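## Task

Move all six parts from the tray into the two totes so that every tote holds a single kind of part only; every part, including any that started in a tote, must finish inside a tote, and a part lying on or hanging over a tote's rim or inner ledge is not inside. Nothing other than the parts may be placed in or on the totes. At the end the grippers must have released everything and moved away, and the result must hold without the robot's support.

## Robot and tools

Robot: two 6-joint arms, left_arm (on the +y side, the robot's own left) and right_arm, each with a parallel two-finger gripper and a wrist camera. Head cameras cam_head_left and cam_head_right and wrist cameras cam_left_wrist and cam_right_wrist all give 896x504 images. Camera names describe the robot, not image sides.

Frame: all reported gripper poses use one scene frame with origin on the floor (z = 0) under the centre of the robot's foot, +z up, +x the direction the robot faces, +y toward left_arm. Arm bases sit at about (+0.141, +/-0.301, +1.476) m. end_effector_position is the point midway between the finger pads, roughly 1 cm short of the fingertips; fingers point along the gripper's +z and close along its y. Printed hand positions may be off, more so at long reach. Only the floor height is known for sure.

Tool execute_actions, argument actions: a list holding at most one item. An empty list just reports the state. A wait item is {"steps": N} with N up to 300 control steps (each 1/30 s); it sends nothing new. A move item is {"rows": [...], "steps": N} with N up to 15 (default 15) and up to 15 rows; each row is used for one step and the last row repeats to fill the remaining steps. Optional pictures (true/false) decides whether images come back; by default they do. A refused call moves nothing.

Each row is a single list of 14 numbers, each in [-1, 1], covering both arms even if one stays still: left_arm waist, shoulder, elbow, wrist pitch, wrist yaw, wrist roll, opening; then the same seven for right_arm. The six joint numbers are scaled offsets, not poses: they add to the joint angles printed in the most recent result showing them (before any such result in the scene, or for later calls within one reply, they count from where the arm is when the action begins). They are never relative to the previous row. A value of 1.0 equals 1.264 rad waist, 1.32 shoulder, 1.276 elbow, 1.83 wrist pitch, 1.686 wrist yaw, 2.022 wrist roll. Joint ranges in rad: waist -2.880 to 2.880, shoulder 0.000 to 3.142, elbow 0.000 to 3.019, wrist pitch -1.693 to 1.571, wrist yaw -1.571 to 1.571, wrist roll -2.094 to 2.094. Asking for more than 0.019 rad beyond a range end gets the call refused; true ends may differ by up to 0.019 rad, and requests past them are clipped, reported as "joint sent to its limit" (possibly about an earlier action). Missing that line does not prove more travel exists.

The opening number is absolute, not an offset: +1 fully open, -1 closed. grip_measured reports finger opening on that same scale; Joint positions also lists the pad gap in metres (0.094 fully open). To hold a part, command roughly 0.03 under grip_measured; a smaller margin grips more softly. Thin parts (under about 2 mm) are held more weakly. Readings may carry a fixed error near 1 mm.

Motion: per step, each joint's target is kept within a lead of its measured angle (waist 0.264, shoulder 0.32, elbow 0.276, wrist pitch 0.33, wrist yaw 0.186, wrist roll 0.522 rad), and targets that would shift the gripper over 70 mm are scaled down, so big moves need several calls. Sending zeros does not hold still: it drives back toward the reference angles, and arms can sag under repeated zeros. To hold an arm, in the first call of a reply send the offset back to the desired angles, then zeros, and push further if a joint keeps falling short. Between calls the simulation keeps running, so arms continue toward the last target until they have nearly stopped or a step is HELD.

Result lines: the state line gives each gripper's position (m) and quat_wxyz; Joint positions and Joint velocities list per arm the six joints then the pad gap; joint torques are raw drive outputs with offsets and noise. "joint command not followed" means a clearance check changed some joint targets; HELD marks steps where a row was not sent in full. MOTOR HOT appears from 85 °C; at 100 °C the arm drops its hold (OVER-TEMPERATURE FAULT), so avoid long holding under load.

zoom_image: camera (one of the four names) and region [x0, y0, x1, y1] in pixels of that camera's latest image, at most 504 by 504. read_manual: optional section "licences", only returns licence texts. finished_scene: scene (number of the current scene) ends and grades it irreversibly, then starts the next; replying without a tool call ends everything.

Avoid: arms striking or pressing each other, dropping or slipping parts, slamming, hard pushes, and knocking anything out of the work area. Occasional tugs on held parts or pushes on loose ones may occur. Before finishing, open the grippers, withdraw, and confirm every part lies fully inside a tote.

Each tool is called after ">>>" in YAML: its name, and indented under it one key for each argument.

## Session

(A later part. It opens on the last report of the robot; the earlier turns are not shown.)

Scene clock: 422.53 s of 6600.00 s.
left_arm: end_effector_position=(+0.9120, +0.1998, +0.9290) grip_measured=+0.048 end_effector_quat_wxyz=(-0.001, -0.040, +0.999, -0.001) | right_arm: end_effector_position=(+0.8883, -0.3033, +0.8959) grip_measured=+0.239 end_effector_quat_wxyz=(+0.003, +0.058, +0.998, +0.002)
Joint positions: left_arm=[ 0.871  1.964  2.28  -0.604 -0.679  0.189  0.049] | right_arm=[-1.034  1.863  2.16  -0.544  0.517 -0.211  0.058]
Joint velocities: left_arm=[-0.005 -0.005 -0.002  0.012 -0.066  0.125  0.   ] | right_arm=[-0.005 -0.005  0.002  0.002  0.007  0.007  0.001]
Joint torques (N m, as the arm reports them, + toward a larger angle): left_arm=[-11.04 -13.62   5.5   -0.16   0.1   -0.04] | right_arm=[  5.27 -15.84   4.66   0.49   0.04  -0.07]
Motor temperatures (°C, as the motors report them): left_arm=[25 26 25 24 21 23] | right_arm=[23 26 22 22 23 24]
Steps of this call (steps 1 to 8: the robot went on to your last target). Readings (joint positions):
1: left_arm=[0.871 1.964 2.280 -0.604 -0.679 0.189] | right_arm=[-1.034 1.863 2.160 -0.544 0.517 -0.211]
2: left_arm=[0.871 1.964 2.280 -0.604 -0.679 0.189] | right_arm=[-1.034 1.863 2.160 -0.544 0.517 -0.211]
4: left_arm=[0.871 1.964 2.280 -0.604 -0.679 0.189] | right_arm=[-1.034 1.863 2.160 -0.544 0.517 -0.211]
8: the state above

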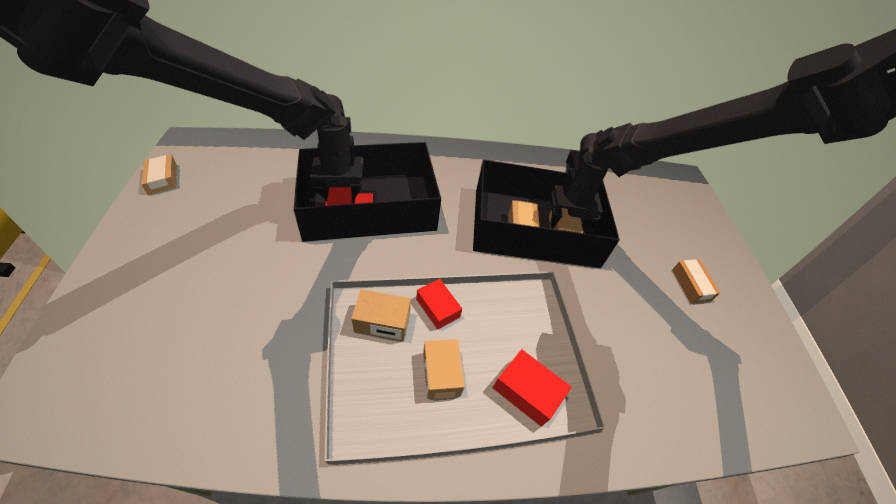

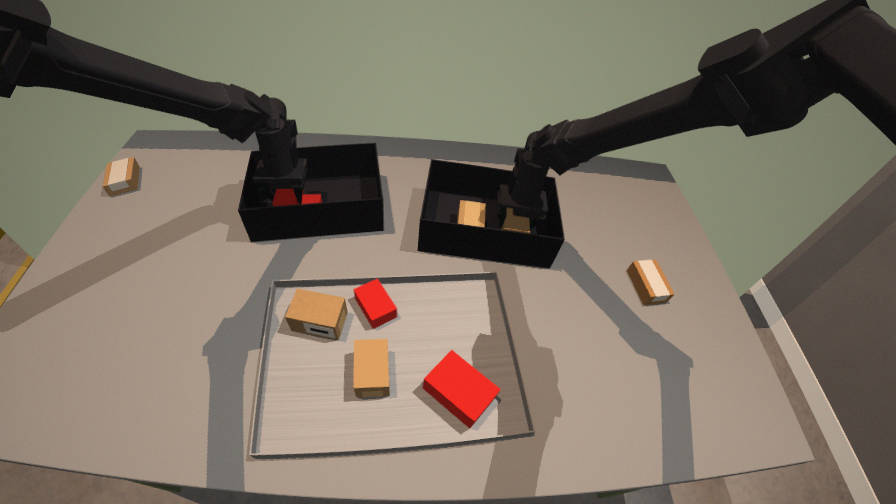

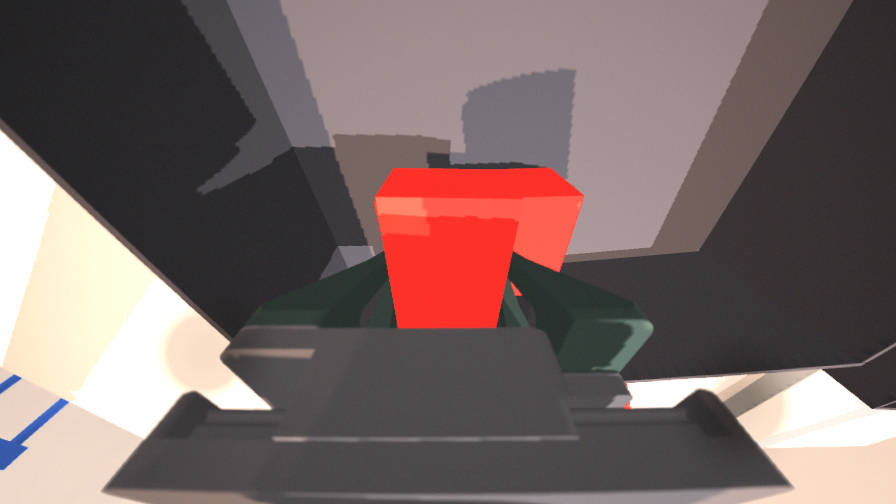

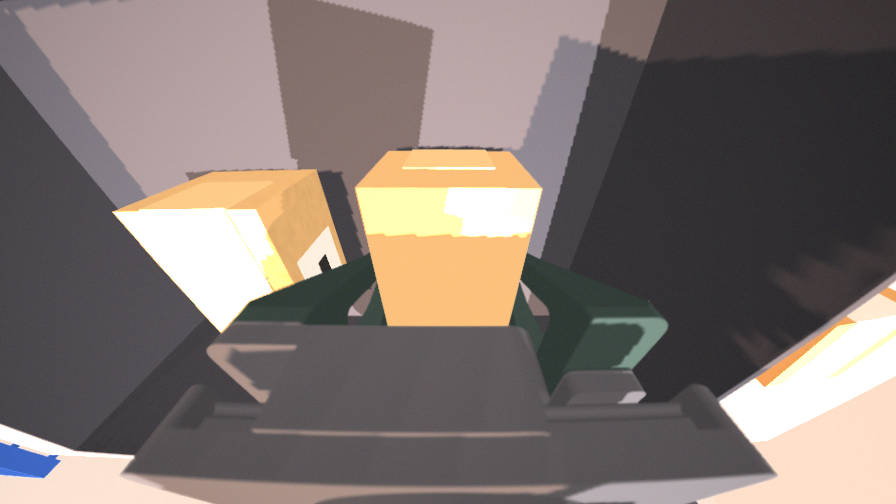

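>>> execute_actions:
  actions:
    - {"rows": [[0,0,0,0,0,0,0.10,0,0,0,0,0,0,0.28],[0,0,0,0,0,0,0.18,0,0,0,0,0,0,0.34],[0,0,0,0,0,0,0.26,0,0,0,0,0,0,0.40],[0,0,0,0,0,0,0.34,0,0,0,0,0,0,0.46],[0,0,0,0,0,0,0.40,0,0,0,0,0,0,0.50]], "steps": 8}

>>> execute_actions:
  actions:
    - {"rows": [[-0.012,-0.014,-0.018,0.003,-0.004,0,0.4,0.012,-0.015,-0.016,0,0.004,0,0.5],[-0.017,-0.028,-0.037,0.005,-0.008,0,0.4,0.017,-0.030,-0.033,0,0.008,0.001,0.5],[-0.022,-0.042,-0.056,0.008,-0.012,0,0.4,0.022,-0.045,-0.049,0.001,0.012,0.001,0.5],[-0.027,-0.056,-0.075,0.011,-0.016,0,0.4,0.027,-0.060,-0.066,0.001,0.016,0.002,0.5],[-0.032,-0.070,-0.093,0.013,-0.020,0,0.4,0.032,-0.075,-0.082,0.001,0.020,0.002,0.5],[-0.037,-0.084,-0.112,0.016,-0.024,0,0.4,0.037,-0.090,-0.098,0.002,0.024,0.003,0.5],[-0.042,-0.097,-0.131,0.019,-0.027,0,0.4,0.042,-0.104,-0.115,0.002,0.029,0.003,0.5],[-0.047,-0.111,-0.149,0.021,-0.031,0,0.4,0.046,-0.119,-0.131,0.002,0.033,0.004,0.5],[-0.051,-0.125,-0.168,0.024,-0.035,0,0.4,0.051,-0.134,-0.148,0.002,0.037,0.004,0.5],[-0.056,-0.139,-0.187,0.027,-0.039,0,0.4,0.055,-0.149,-0.164,0.003,0.041,0.005,0.5],[-0.060,-0.153,-0.205,0.029,-0.043,0,0.4,0.060,-0.164,-0.181,0.003,0.045,0.005,0.5],[-0.065,-0.167,-0.224,0.032,-0.047,0,0.4,0.064,-0.179,-0.197,0.003,0.049,0.006,0.5]], "steps": 15}

Scene clock: 436.77 s of 6600.00 s.
left_arm: end_effector_position=(+0.9120, +0.1998, +0.9290) grip_measured=+0.398 end_effector_quat_wxyz=(-0.001, -0.040, +0.999, -0.001) | right_arm: end_effector_position=(+0.8883, -0.3033, +0.8959) grip_measured=+0.497 end_effector_quat_wxyz=(+0.003, +0.058, +0.998, +0.002)
Joint positions: left_arm=[ 0.871  1.964  2.28  -0.604 -0.679  0.189  0.066] | right_arm=[-1.034  1.863  2.16  -0.544  0.517 -0.211  0.07 ]
Joint velocities: left_arm=[ 0.015  0.005 -0.012 -0.012 -0.11  -0.037  0.001] | right_arm=[-0.005 -0.005 -0.007 -0.002  0.051 -0.007  0.   ]
Joint torques (N m, as the arm reports them, + toward a larger angle): left_arm=[-12.12 -13.66   4.23  -0.2    0.03  -0.14] | right_arm=[  6.54 -17.76   3.89   0.51   0.05  -0.08]
Motor temperatures (°C, as the motors report them): left_arm=[25 26 24 24 21 23] | right_arm=[24 26 22 22 23 24]
Steps of this call (steps 1 to 15: the robot went on to your last target; steps 16 to 90: nothing new was sent; then 10.97 s passed at rest; steps 91 to 98: all 8 steps of this action). Readings (joint positions):
91: left_arm=[0.871 1.964 2.280 -0.604 -0.679 0.189] | right_arm=[-1.034 1.863 2.160 -0.544 0.517 -0.211]
92: left_arm=[0.871 1.964 2.280 -0.604 -0.679 0.189] | right_arm=[-1.034 1.863 2.160 -0.544 0.517 -0.211]
94: left_arm=[0.871 1.964 2.280 -0.604 -0.679 0.189] | right_arm=[-1.034 1.863 2.160 -0.544 0.517 -0.211]
98: the state above

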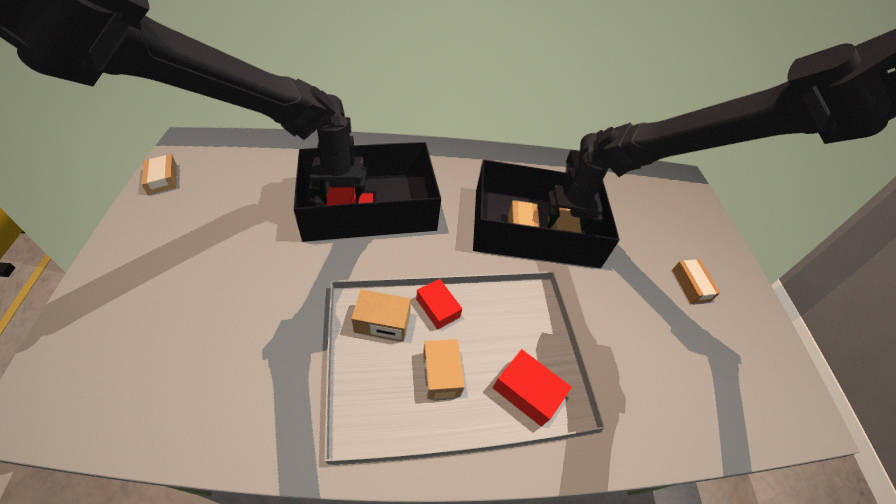

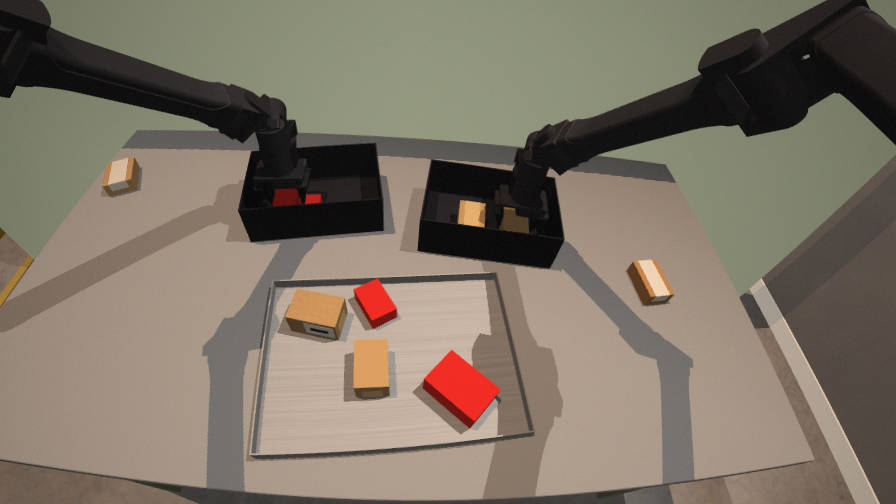

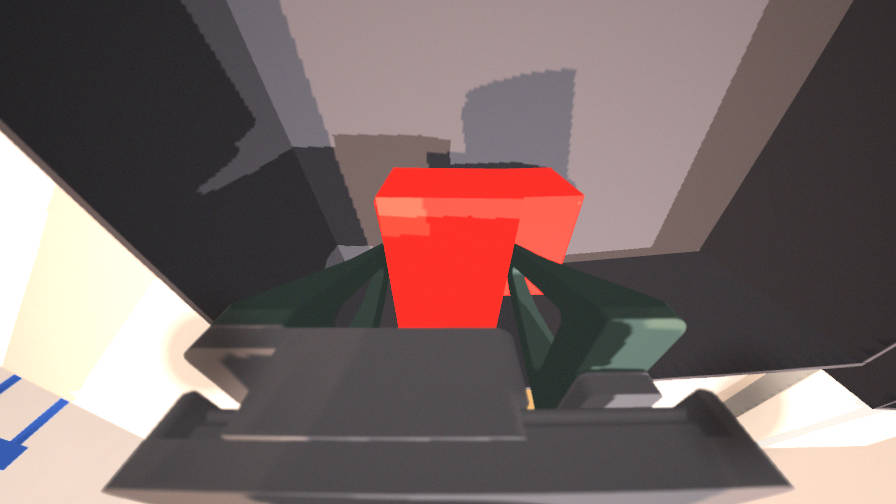

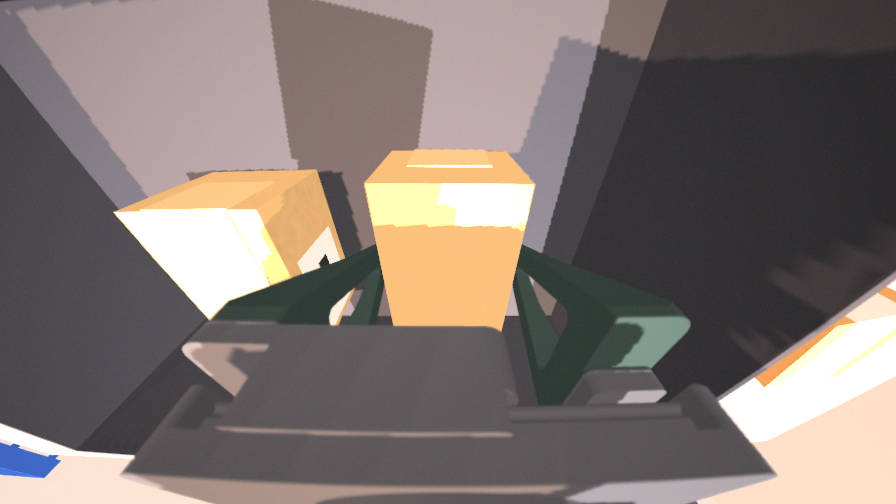

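Scene clock: 437.27 s of 6600.00 s.
left_arm: end_effector_position=(+0.8846, +0.2065, +0.9933) grip_measured=+0.398 end_effector_quat_wxyz=(-0.020, -0.015, +1.000, +0.007) | right_arm: end_effector_position=(+0.8650, -0.3036, +0.9649) grip_measured=+0.498 end_effector_quat_wxyz=(-0.020, +0.037, +0.999, -0.004)
Joint positions: left_arm=[ 0.816  1.771  1.999 -0.573 -0.755  0.189  0.066] | right_arm=[-0.979  1.676  1.914 -0.544  0.594 -0.208  0.07 ]
Joint velocities: left_arm=[-0.22  -0.278 -0.027  0.071 -0.037 -0.007 -0.   ] | right_arm=[ 0.181 -0.376 -0.027  0.012 -0.007  0.022 -0.001]
Joint torques (N m, as the arm reports them, + toward a larger angle): left_arm=[-12.44 -13.26   3.4    0.68  -0.09  -0.13] | right_arm=[  6.94 -18.13   3.23   0.72   0.27   0.04]
Motor temperatures (°C, as the motors report them): left_arm=[25 26 24 24 21 23] | right_arm=[24 26 22 22 23 24]
Steps of this call (steps 1 to 15: all 15 steps of this action). Readings (joint positions):
1: left_arm=[0.871 1.964 2.278 -0.604 -0.680 0.189] | right_arm=[-1.034 1.863 2.159 -0.544 0.518 -0.211]
2: left_arm=[0.871 1.959 2.269 -0.603 -0.685 0.189] | right_arm=[-1.034 1.861 2.152 -0.544 0.521 -0.211]
4: left_arm=[0.871 1.941 2.229 -0.602 -0.697 0.189] | right_arm=[-1.033 1.846 2.119 -0.544 0.533 -0.211]
8: left_arm=[0.864 1.888 2.129 -0.593 -0.722 0.189] | right_arm=[-1.025 1.797 2.028 -0.544 0.562 -0.211]
15: the state above

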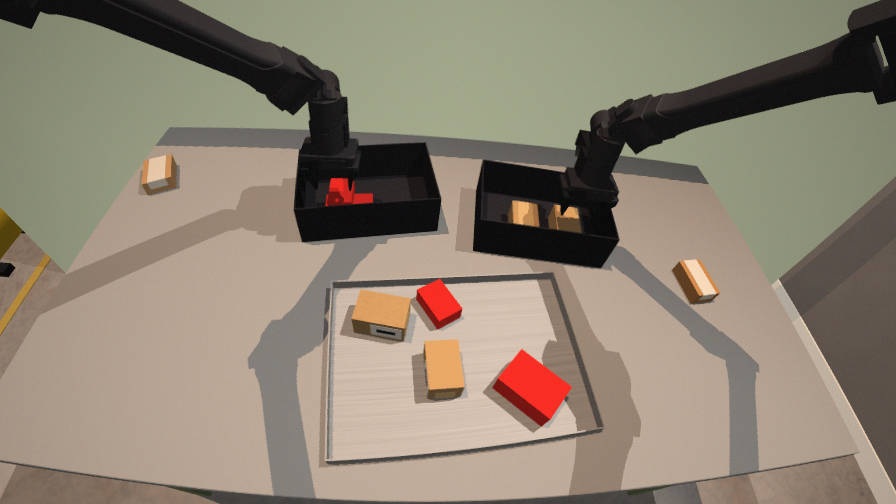

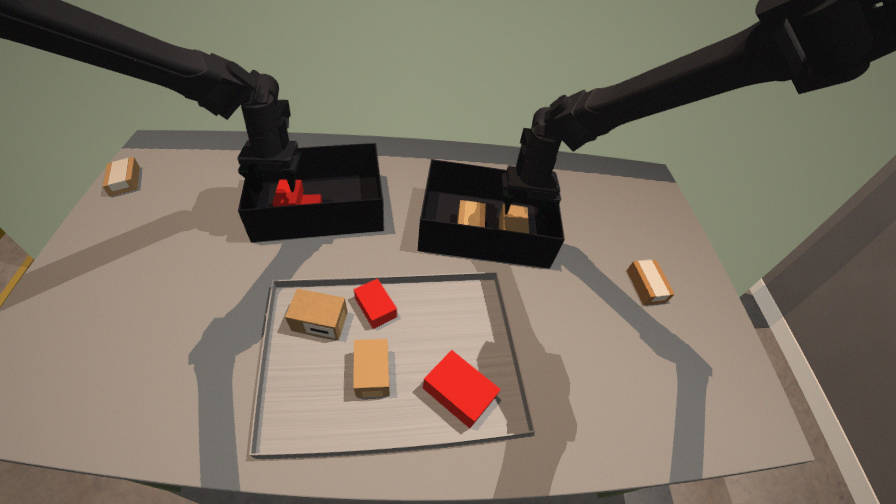

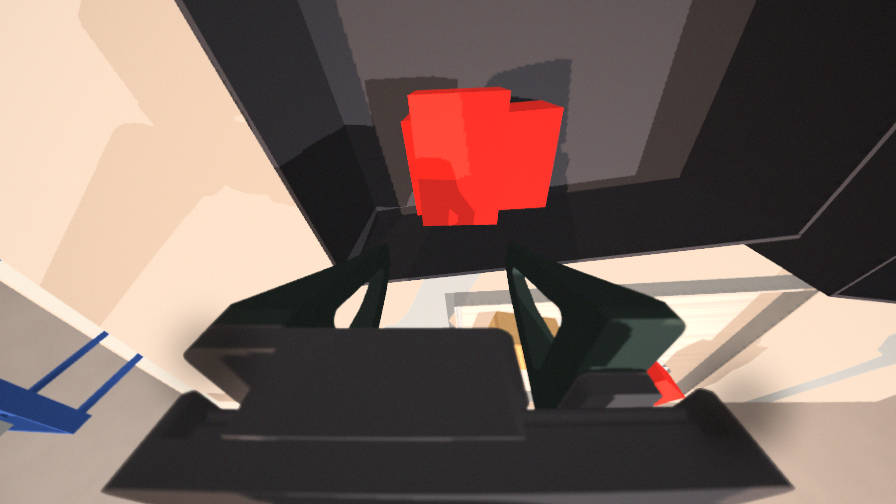

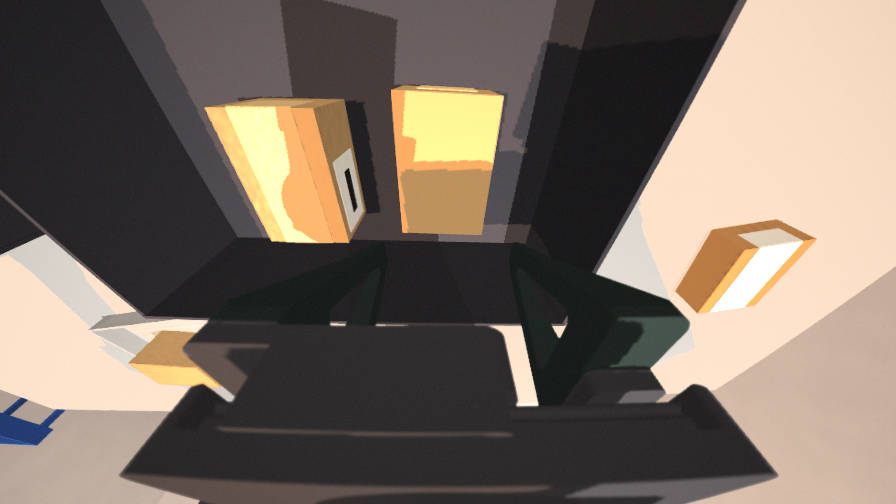

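>>> execute_actions:
  actions:
    - {"rows": [[-0.030,0.000,-0.020,0.034,-0.010,-0.032,0.45,0.040,-0.050,-0.030,0.002,0.015,0,0.5],[-0.045,0.020,-0.045,0.068,-0.021,-0.064,0.5,0.050,-0.070,-0.050,0.004,0.022,0,0.5],[-0.060,0.045,-0.070,0.102,-0.032,-0.095,0.55,0.058,-0.090,-0.075,0.006,0.029,0,0.5],[-0.075,0.072,-0.095,0.135,-0.042,-0.127,0.6,0.064,-0.105,-0.097,0.008,0.034,0,0.5],[-0.090,0.100,-0.120,0.169,-0.053,-0.159,0.65,0.069,-0.118,-0.115,0.010,0.039,0,0.5],[-0.105,0.129,-0.145,0.203,-0.063,-0.191,0.7,0.074,-0.135,-0.137,0.011,0.043,0,0.5],[-0.120,0.158,-0.170,0.237,-0.074,-0.223,0.75,0.074,-0.135,-0.137,0.011,0.043,0,0.5],[-0.135,0.188,-0.194,0.271,-0.084,-0.254,0.8,0.074,-0.135,-0.137,0.011,0.043,0,0.5],[-0.150,0.219,-0.218,0.305,-0.095,-0.286,0.85,0.074,-0.135,-0.137,0.011,0.043,0,0.5],[-0.166,0.251,-0.243,0.339,-0.105,-0.318,0.9,0.074,-0.135,-0.137,0.011,0.043,0,0.5],[-0.182,0.284,-0.267,0.373,-0.116,-0.350,0.9,0.074,-0.135,-0.137,0.011,0.043,0,0.5],[-0.197,0.317,-0.291,0.406,-0.126,-0.382,0.9,0.074,-0.135,-0.137,0.011,0.043,0,0.5],[-0.213,0.350,-0.315,0.440,-0.137,-0.413,0.9,0.074,-0.135,-0.137,0.011,0.043,0,0.5],[-0.228,0.384,-0.340,0.474,-0.147,-0.445,0.9,0.074,-0.135,-0.137,0.011,0.043,0,0.5],[-0.244,0.417,-0.364,0.508,-0.158,-0.477,0.9,0.074,-0.135,-0.137,0.011,0.043,0,0.5]], "steps": 15}

>>> execute_actions:
  actions:
    - {"steps": 12}

Scene clock: 455.07 s of 6600.00 s.
left_arm: end_effector_position=(+0.8290, +0.1283, +0.9706) grip_measured=+0.898 end_effector_quat_wxyz=(-0.018, +0.177, -0.982, -0.064) | right_arm: end_effector_position=(+0.8550, -0.2934, +1.0334) grip_measured=+0.498 end_effector_quat_wxyz=(-0.017, +0.024, +1.000, +0.000)
Joint positions: left_arm=[ 0.75   1.863  1.837 -0.22  -0.922 -0.082  0.089] | right_arm=[-0.898  1.526  1.74  -0.535  0.662 -0.206  0.07 ]
Joint velocities: left_arm=[-0.21   0.23  -0.335  0.559 -0.286 -0.549 -0.001] | right_arm=[ 0.005 -0.073 -0.022  0.027 -0.037  0.037 -0.001]
Joint torques (N m, as the arm reports them, + toward a larger angle): left_arm=[-15.06  -8.1    0.57  -0.08  -0.01  -0.15] | right_arm=[  6.88 -17.37   3.04   0.98   0.24  -0.1 ]
Motor temperatures (°C, as the motors report them): left_arm=[25 26 24 24 21 23] | right_arm=[24 27 22 22 23 24]
Steps of this call (steps 1 to 30: the robot went on to your last target; steps 31 to 90: nothing new was sent; then 14.30 s passed at rest; steps 91 to 105: all 15 steps of this action). Readings (joint positions):
91: left_arm=[0.801 1.740 1.996 -0.555 -0.763 0.182] | right_arm=[-0.966 1.628 1.909 -0.544 0.604 -0.206]
92: left_arm=[0.800 1.741 1.987 -0.531 -0.776 0.164] | right_arm=[-0.964 1.624 1.898 -0.542 0.616 -0.206]
94: left_arm=[0.797 1.747 1.963 -0.470 -0.800 0.124] | right_arm=[-0.955 1.603 1.849 -0.539 0.638 -0.206]
98: left_arm=[0.787 1.787 1.915 -0.370 -0.837 0.052] | right_arm=[-0.921 1.553 1.748 -0.538 0.660 -0.206]
105: the state above

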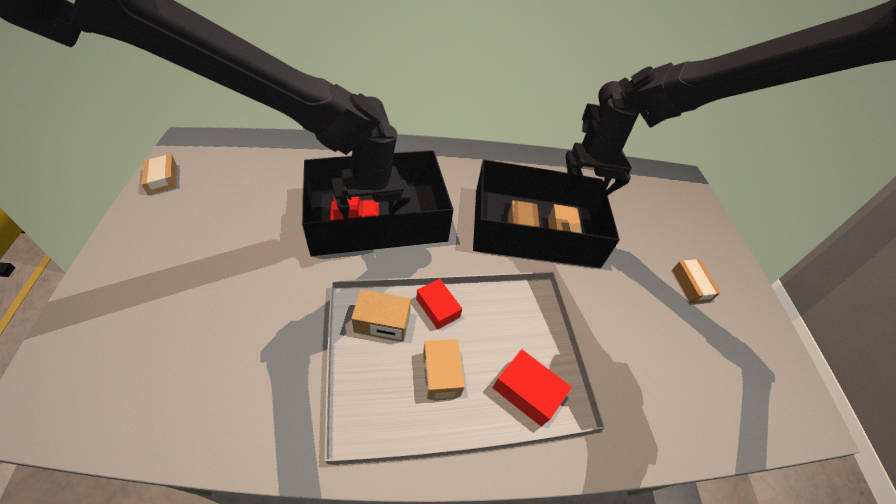

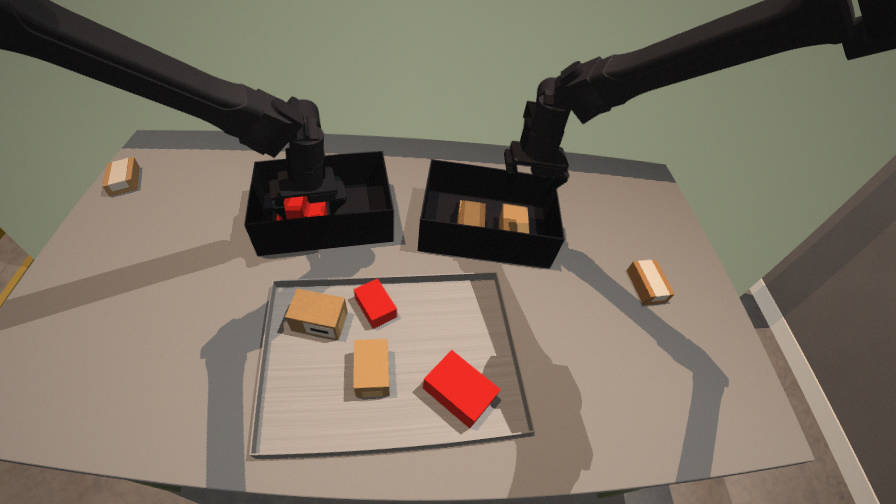

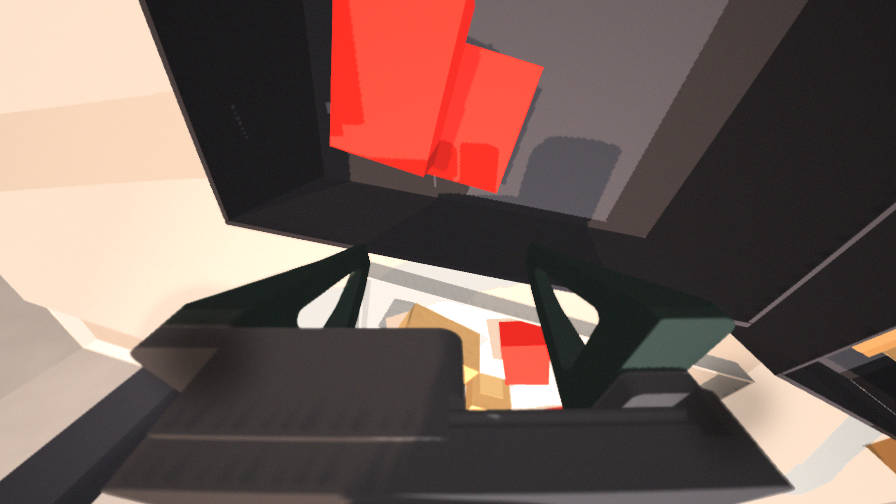

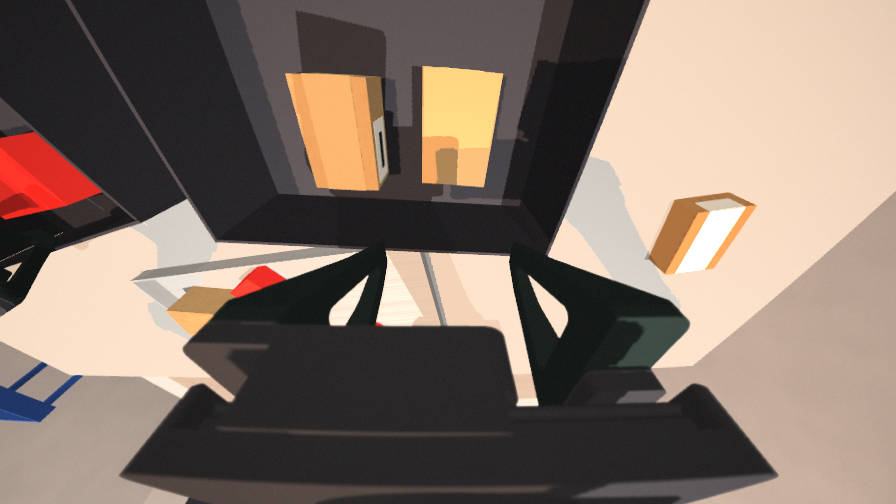

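Scene clock: 455.47 s of 6600.00 s.
left_arm: end_effector_position=(+0.7564, +0.0415, +0.9662) grip_measured=+0.898 end_effector_quat_wxyz=(-0.038, +0.292, -0.953, -0.070) | right_arm: end_effector_position=(+0.8569, -0.2955, +1.0354) grip_measured=+0.498 end_effector_quat_wxyz=(-0.015, +0.026, +1.000, -0.000)
Joint positions: left_arm=[ 0.681  1.972  1.716  0.027 -1.005 -0.314  0.089] | right_arm=[-0.898  1.522  1.74  -0.534  0.662 -0.206  0.07 ]
Joint velocities: left_arm=[-0.142  0.347 -0.193  0.642 -0.081 -0.549 -0.   ] | right_arm=[-0.005  0.005 -0.002 -0.002  0.037  0.007 -0.   ]
Joint torques (N m, as the arm reports them, + toward a larger angle): left_arm=[-16.59  -6.2   -0.81   0.09  -0.14  -0.23] | right_arm=[  6.48 -16.43   3.09   0.81   0.26  -0.09]
Motor temperatures (°C, as the motors report them): left_arm=[25 26 24 24 21 23] | right_arm=[24 27 22 22 23 24]
Steps of this call (steps 1 to 12: the robot went on to your last target). Readings (joint positions):
1: left_arm=[0.743 1.871 1.825 -0.201 -0.932 -0.100] | right_arm=[-0.898 1.524 1.740 -0.534 0.662 -0.206]
2: left_arm=[0.737 1.879 1.814 -0.182 -0.942 -0.118] | right_arm=[-0.898 1.523 1.740 -0.534 0.662 -0.206]
4: left_arm=[0.725 1.895 1.790 -0.143 -0.961 -0.155] | right_arm=[-0.898 1.522 1.740 -0.534 0.662 -0.206]
8: left_arm=[0.701 1.929 1.748 -0.062 -0.991 -0.231] | right_arm=[-0.898 1.522 1.740 -0.534 0.662 -0.206]
12: the state above

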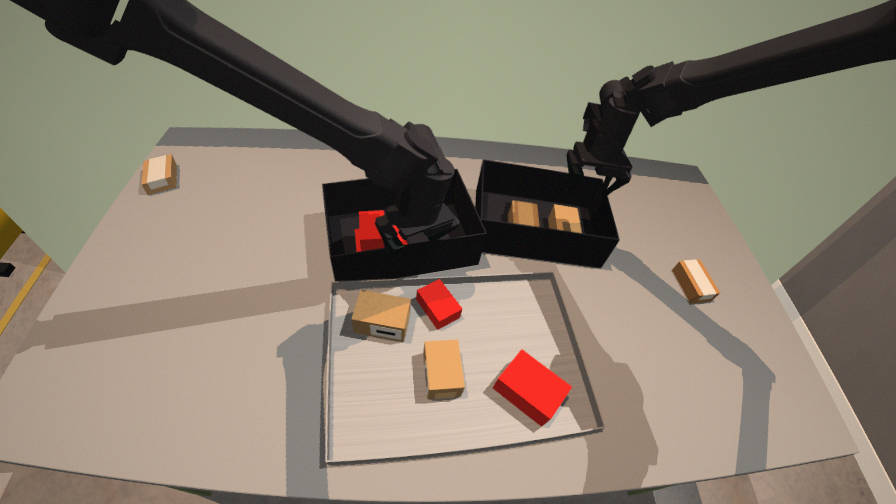

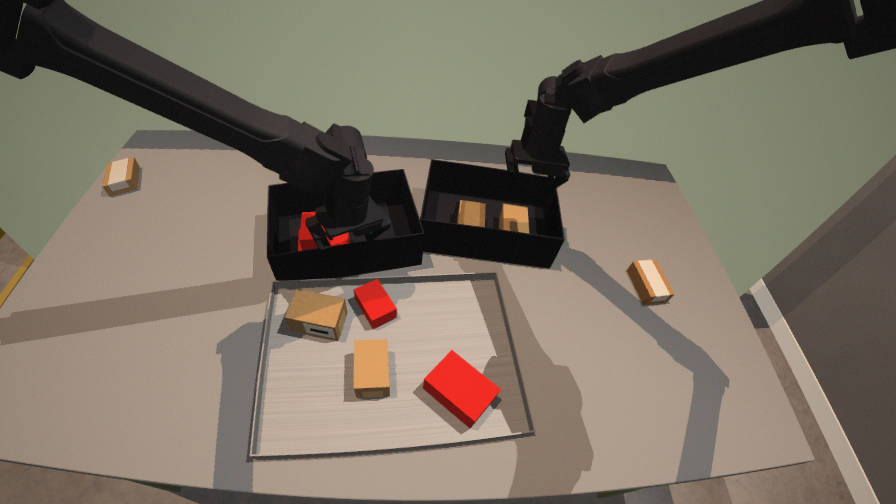

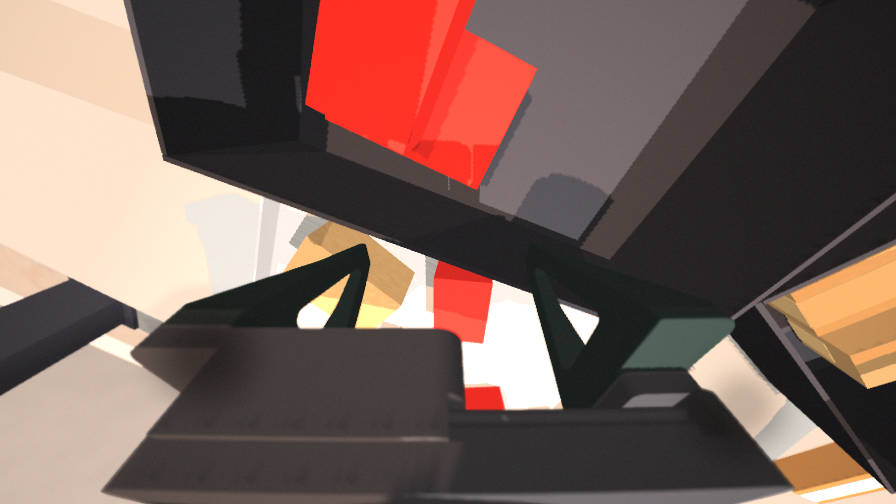

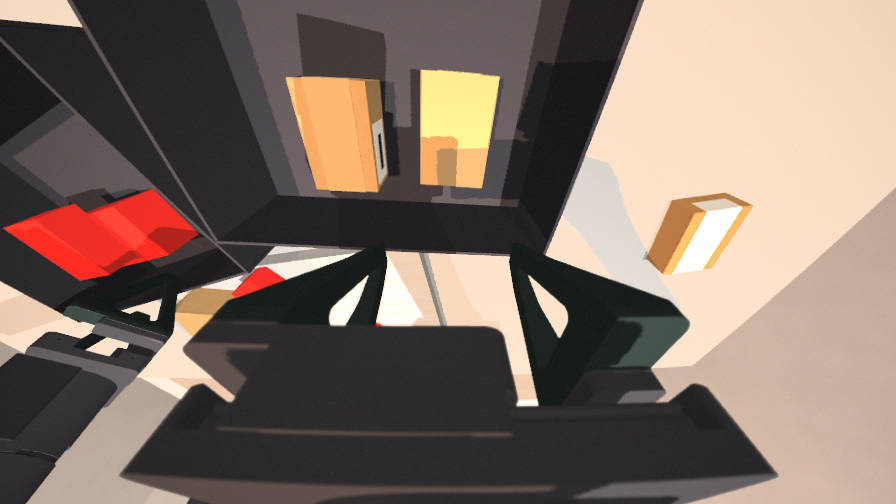

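>>> execute_actions:
  actions:
    - {"rows": [[0,0,0,0,0,0,0.9,0,0,0,0,0,0,0.5]], "steps": 2}

Scene clock: 456.90 s of 6600.00 s.
left_arm: end_effector_position=(+0.7043, -0.0422, +0.9623) grip_measured=+0.899 end_effector_quat_wxyz=(-0.071, +0.484, -0.871, -0.031) | right_arm: end_effector_position=(+0.8569, -0.2955, +1.0354) grip_measured=+0.498 end_effector_quat_wxyz=(-0.015, +0.026, +1.000, -0.000)
Joint positions: left_arm=[ 0.624  2.118  1.694  0.275 -1.01  -0.679  0.089] | right_arm=[-0.898  1.522  1.74  -0.534  0.662 -0.206  0.07 ]
Joint velocities: left_arm=[ 0.034 -0.601  0.056 -1.917  0.227  1.326 -0.001] | right_arm=[-0.015 -0.005 -0.007  0.007  0.022  0.066 -0.   ]
Joint torques (N m, as the arm reports them, + toward a larger angle): left_arm=[-13.42 -11.29   1.35  -0.22  -0.29   0.19] | right_arm=[  5.59 -15.12   3.13   0.4    0.06  -0.07]
Motor temperatures (°C, as the motors report them): left_arm=[25 26 24 24 21 23] | right_arm=[24 27 22 22 23 24]
Steps of this call (steps 1 to 41: the robot went on to your last target; steps 42 to 43: all 2 steps of this action). Readings (joint positions):
42: left_arm=[0.624 2.133 1.692 0.342 -1.016 -0.730] | right_arm=[-0.898 1.522 1.740 -0.534 0.662 -0.206]
43: the state above

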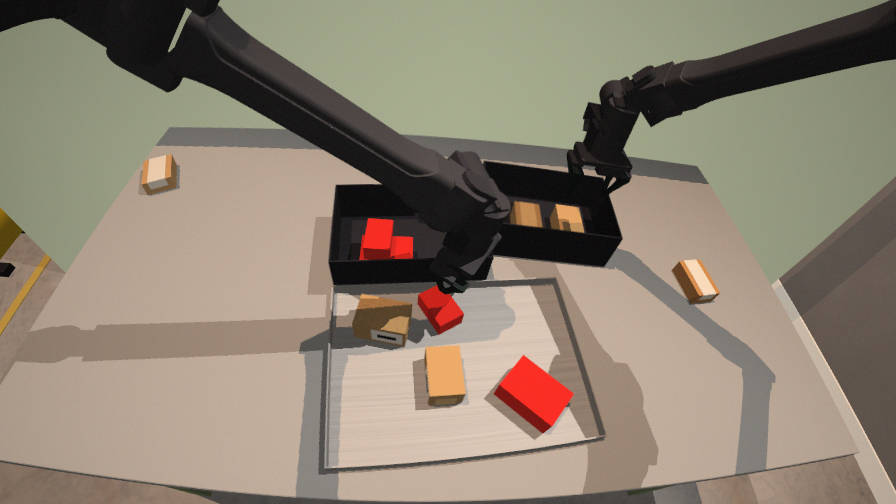

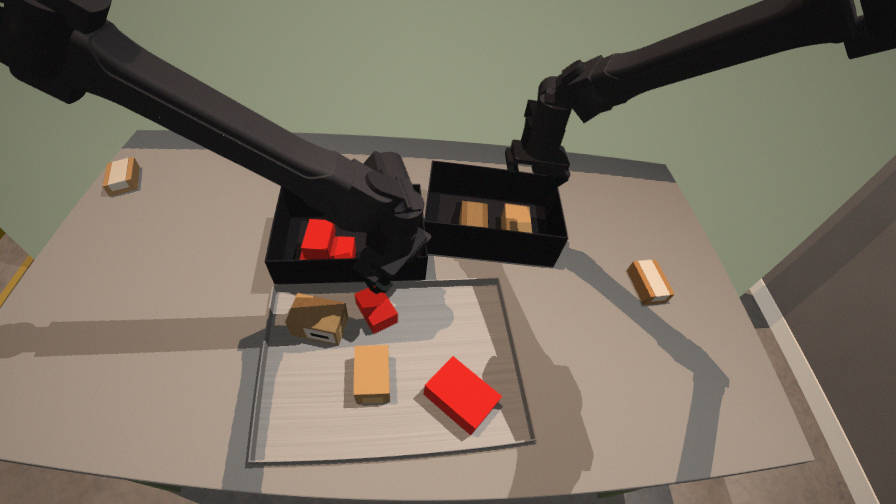

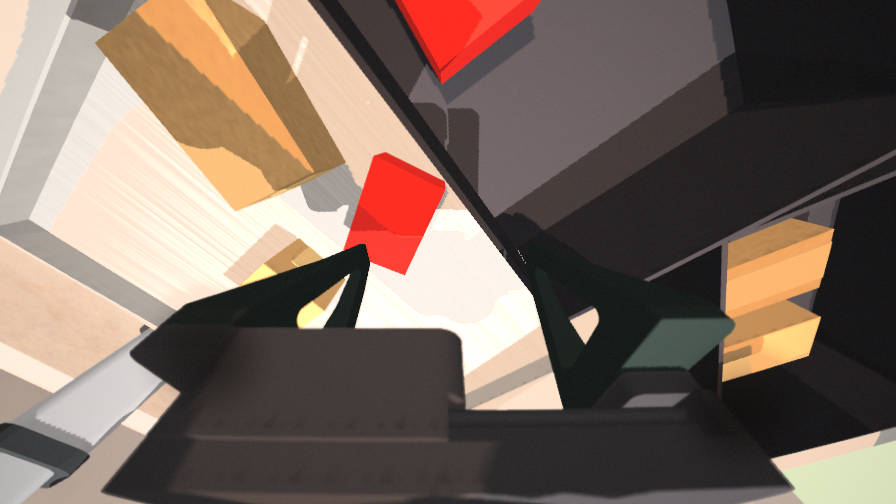

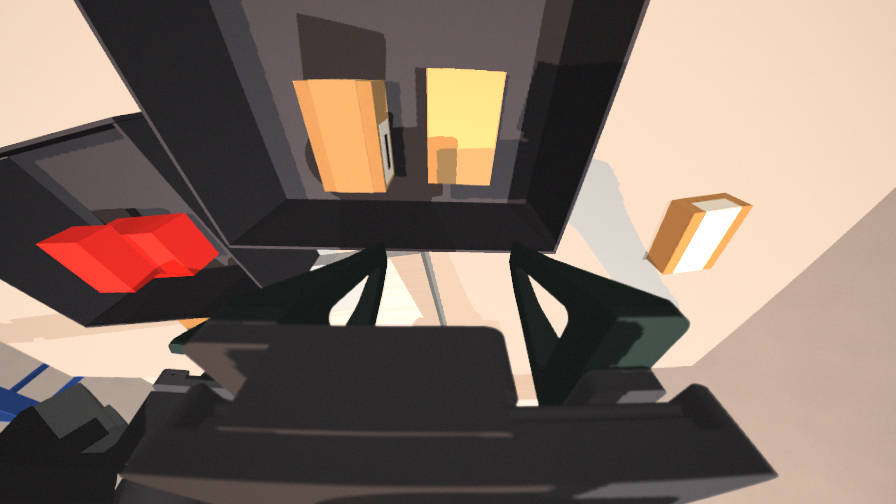

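>>> execute_actions:
  actions: []

Scene clock: 466.10 s of 6600.00 s.
left_arm: end_effector_position=(+0.7601, +0.0353, +0.9710) grip_measured=+0.899 end_effector_quat_wxyz=(-0.044, +0.304, -0.949, -0.064) | right_arm: end_effector_position=(+0.8569, -0.2955, +1.0354) grip_measured=+0.498 end_effector_quat_wxyz=(-0.015, +0.026, +1.000, -0.000)
Joint positions: left_arm=[ 0.67   1.975  1.718  0.044 -1.006 -0.33   0.089] | right_arm=[-0.898  1.522  1.74  -0.534  0.662 -0.206  0.07 ]
Joint velocities: left_arm=[ 0.005 -0.005  0.012 -0.012  0.066 -0.037 -0.001] | right_arm=[ 0.015 -0.015 -0.002 -0.007  0.022  0.007  0.   ]
Joint torques (N m, as the arm reports them, + toward a larger angle): left_arm=[-13.96  -8.94   1.    -0.75  -0.04   0.02] | right_arm=[  5.59 -15.13   3.19   0.38   0.06  -0.08]
Motor temperatures (°C, as the motors report them): left_arm=[26 25 24 24 21 23] | right_arm=[24 26 22 22 23 24]
Steps of this call (steps 1 to 45: the robot went on to your last target; steps 46 to 110: nothing new was sent; then 5.53 s passed at rest). Readings (joint positions):
1: left_arm=[0.626 2.099 1.695 0.216 -1.006 -0.633] | right_arm=[-0.898 1.522 1.740 -0.534 0.662 -0.206]
2: left_arm=[0.627 2.077 1.695 0.168 -1.006 -0.588] | right_arm=[-0.898 1.522 1.740 -0.534 0.662 -0.206]
4: left_arm=[0.635 2.032 1.697 0.097 -1.006 -0.503] | right_arm=[-0.898 1.522 1.740 -0.534 0.662 -0.206]
8: left_arm=[0.657 1.965 1.716 0.053 -1.006 -0.400] | right_arm=[-0.898 1.522 1.740 -0.534 0.662 -0.206]
110: the state above
All arms were judged still, so your last target was given up. Only a new action makes them travel on or press farther. Fingers that are still opening or closing keep moving.

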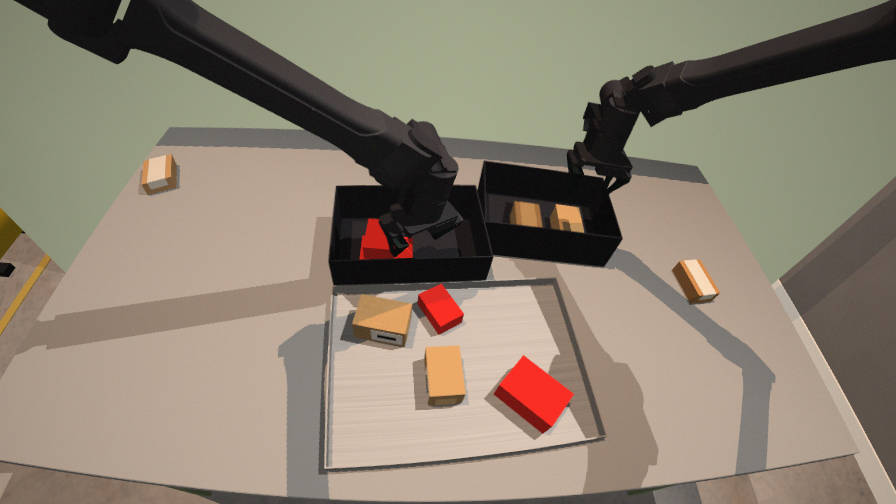

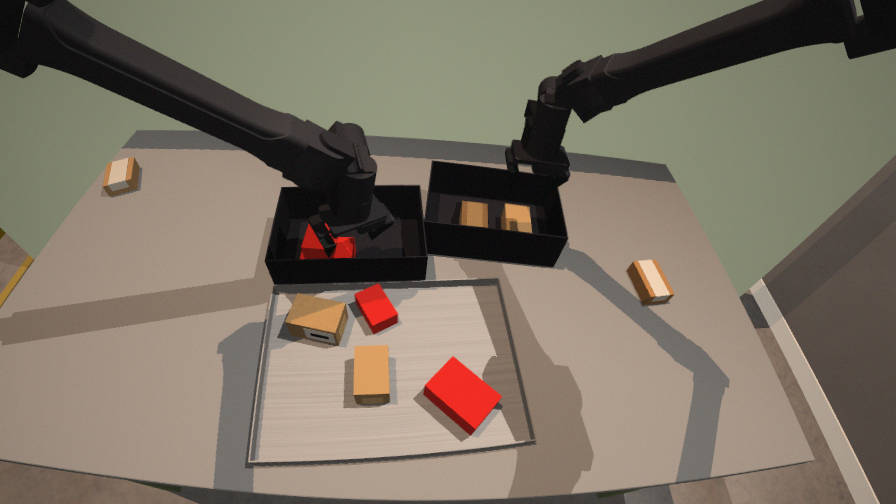

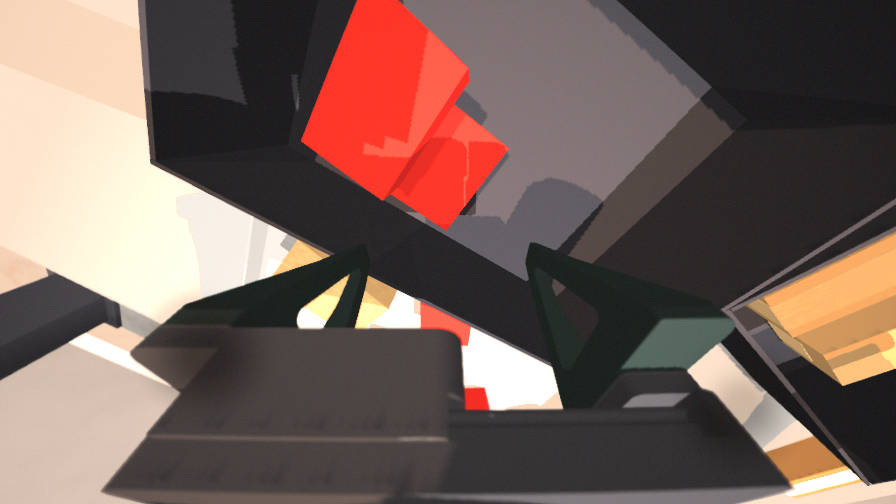

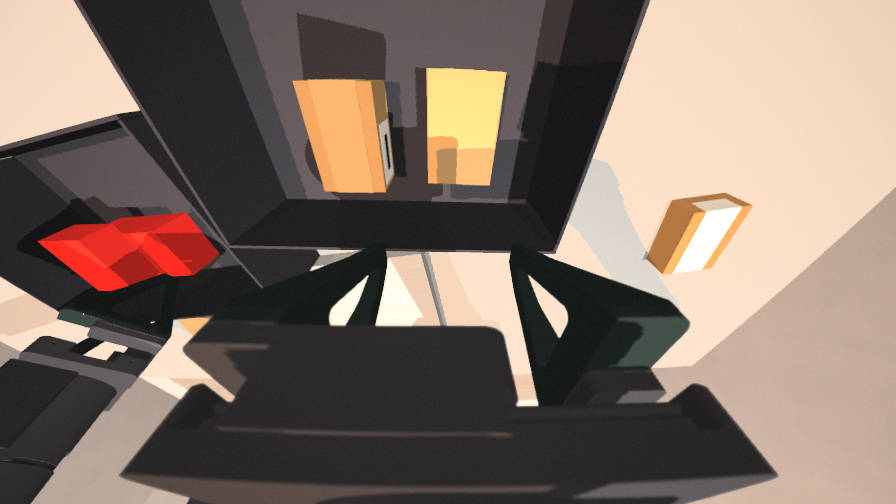

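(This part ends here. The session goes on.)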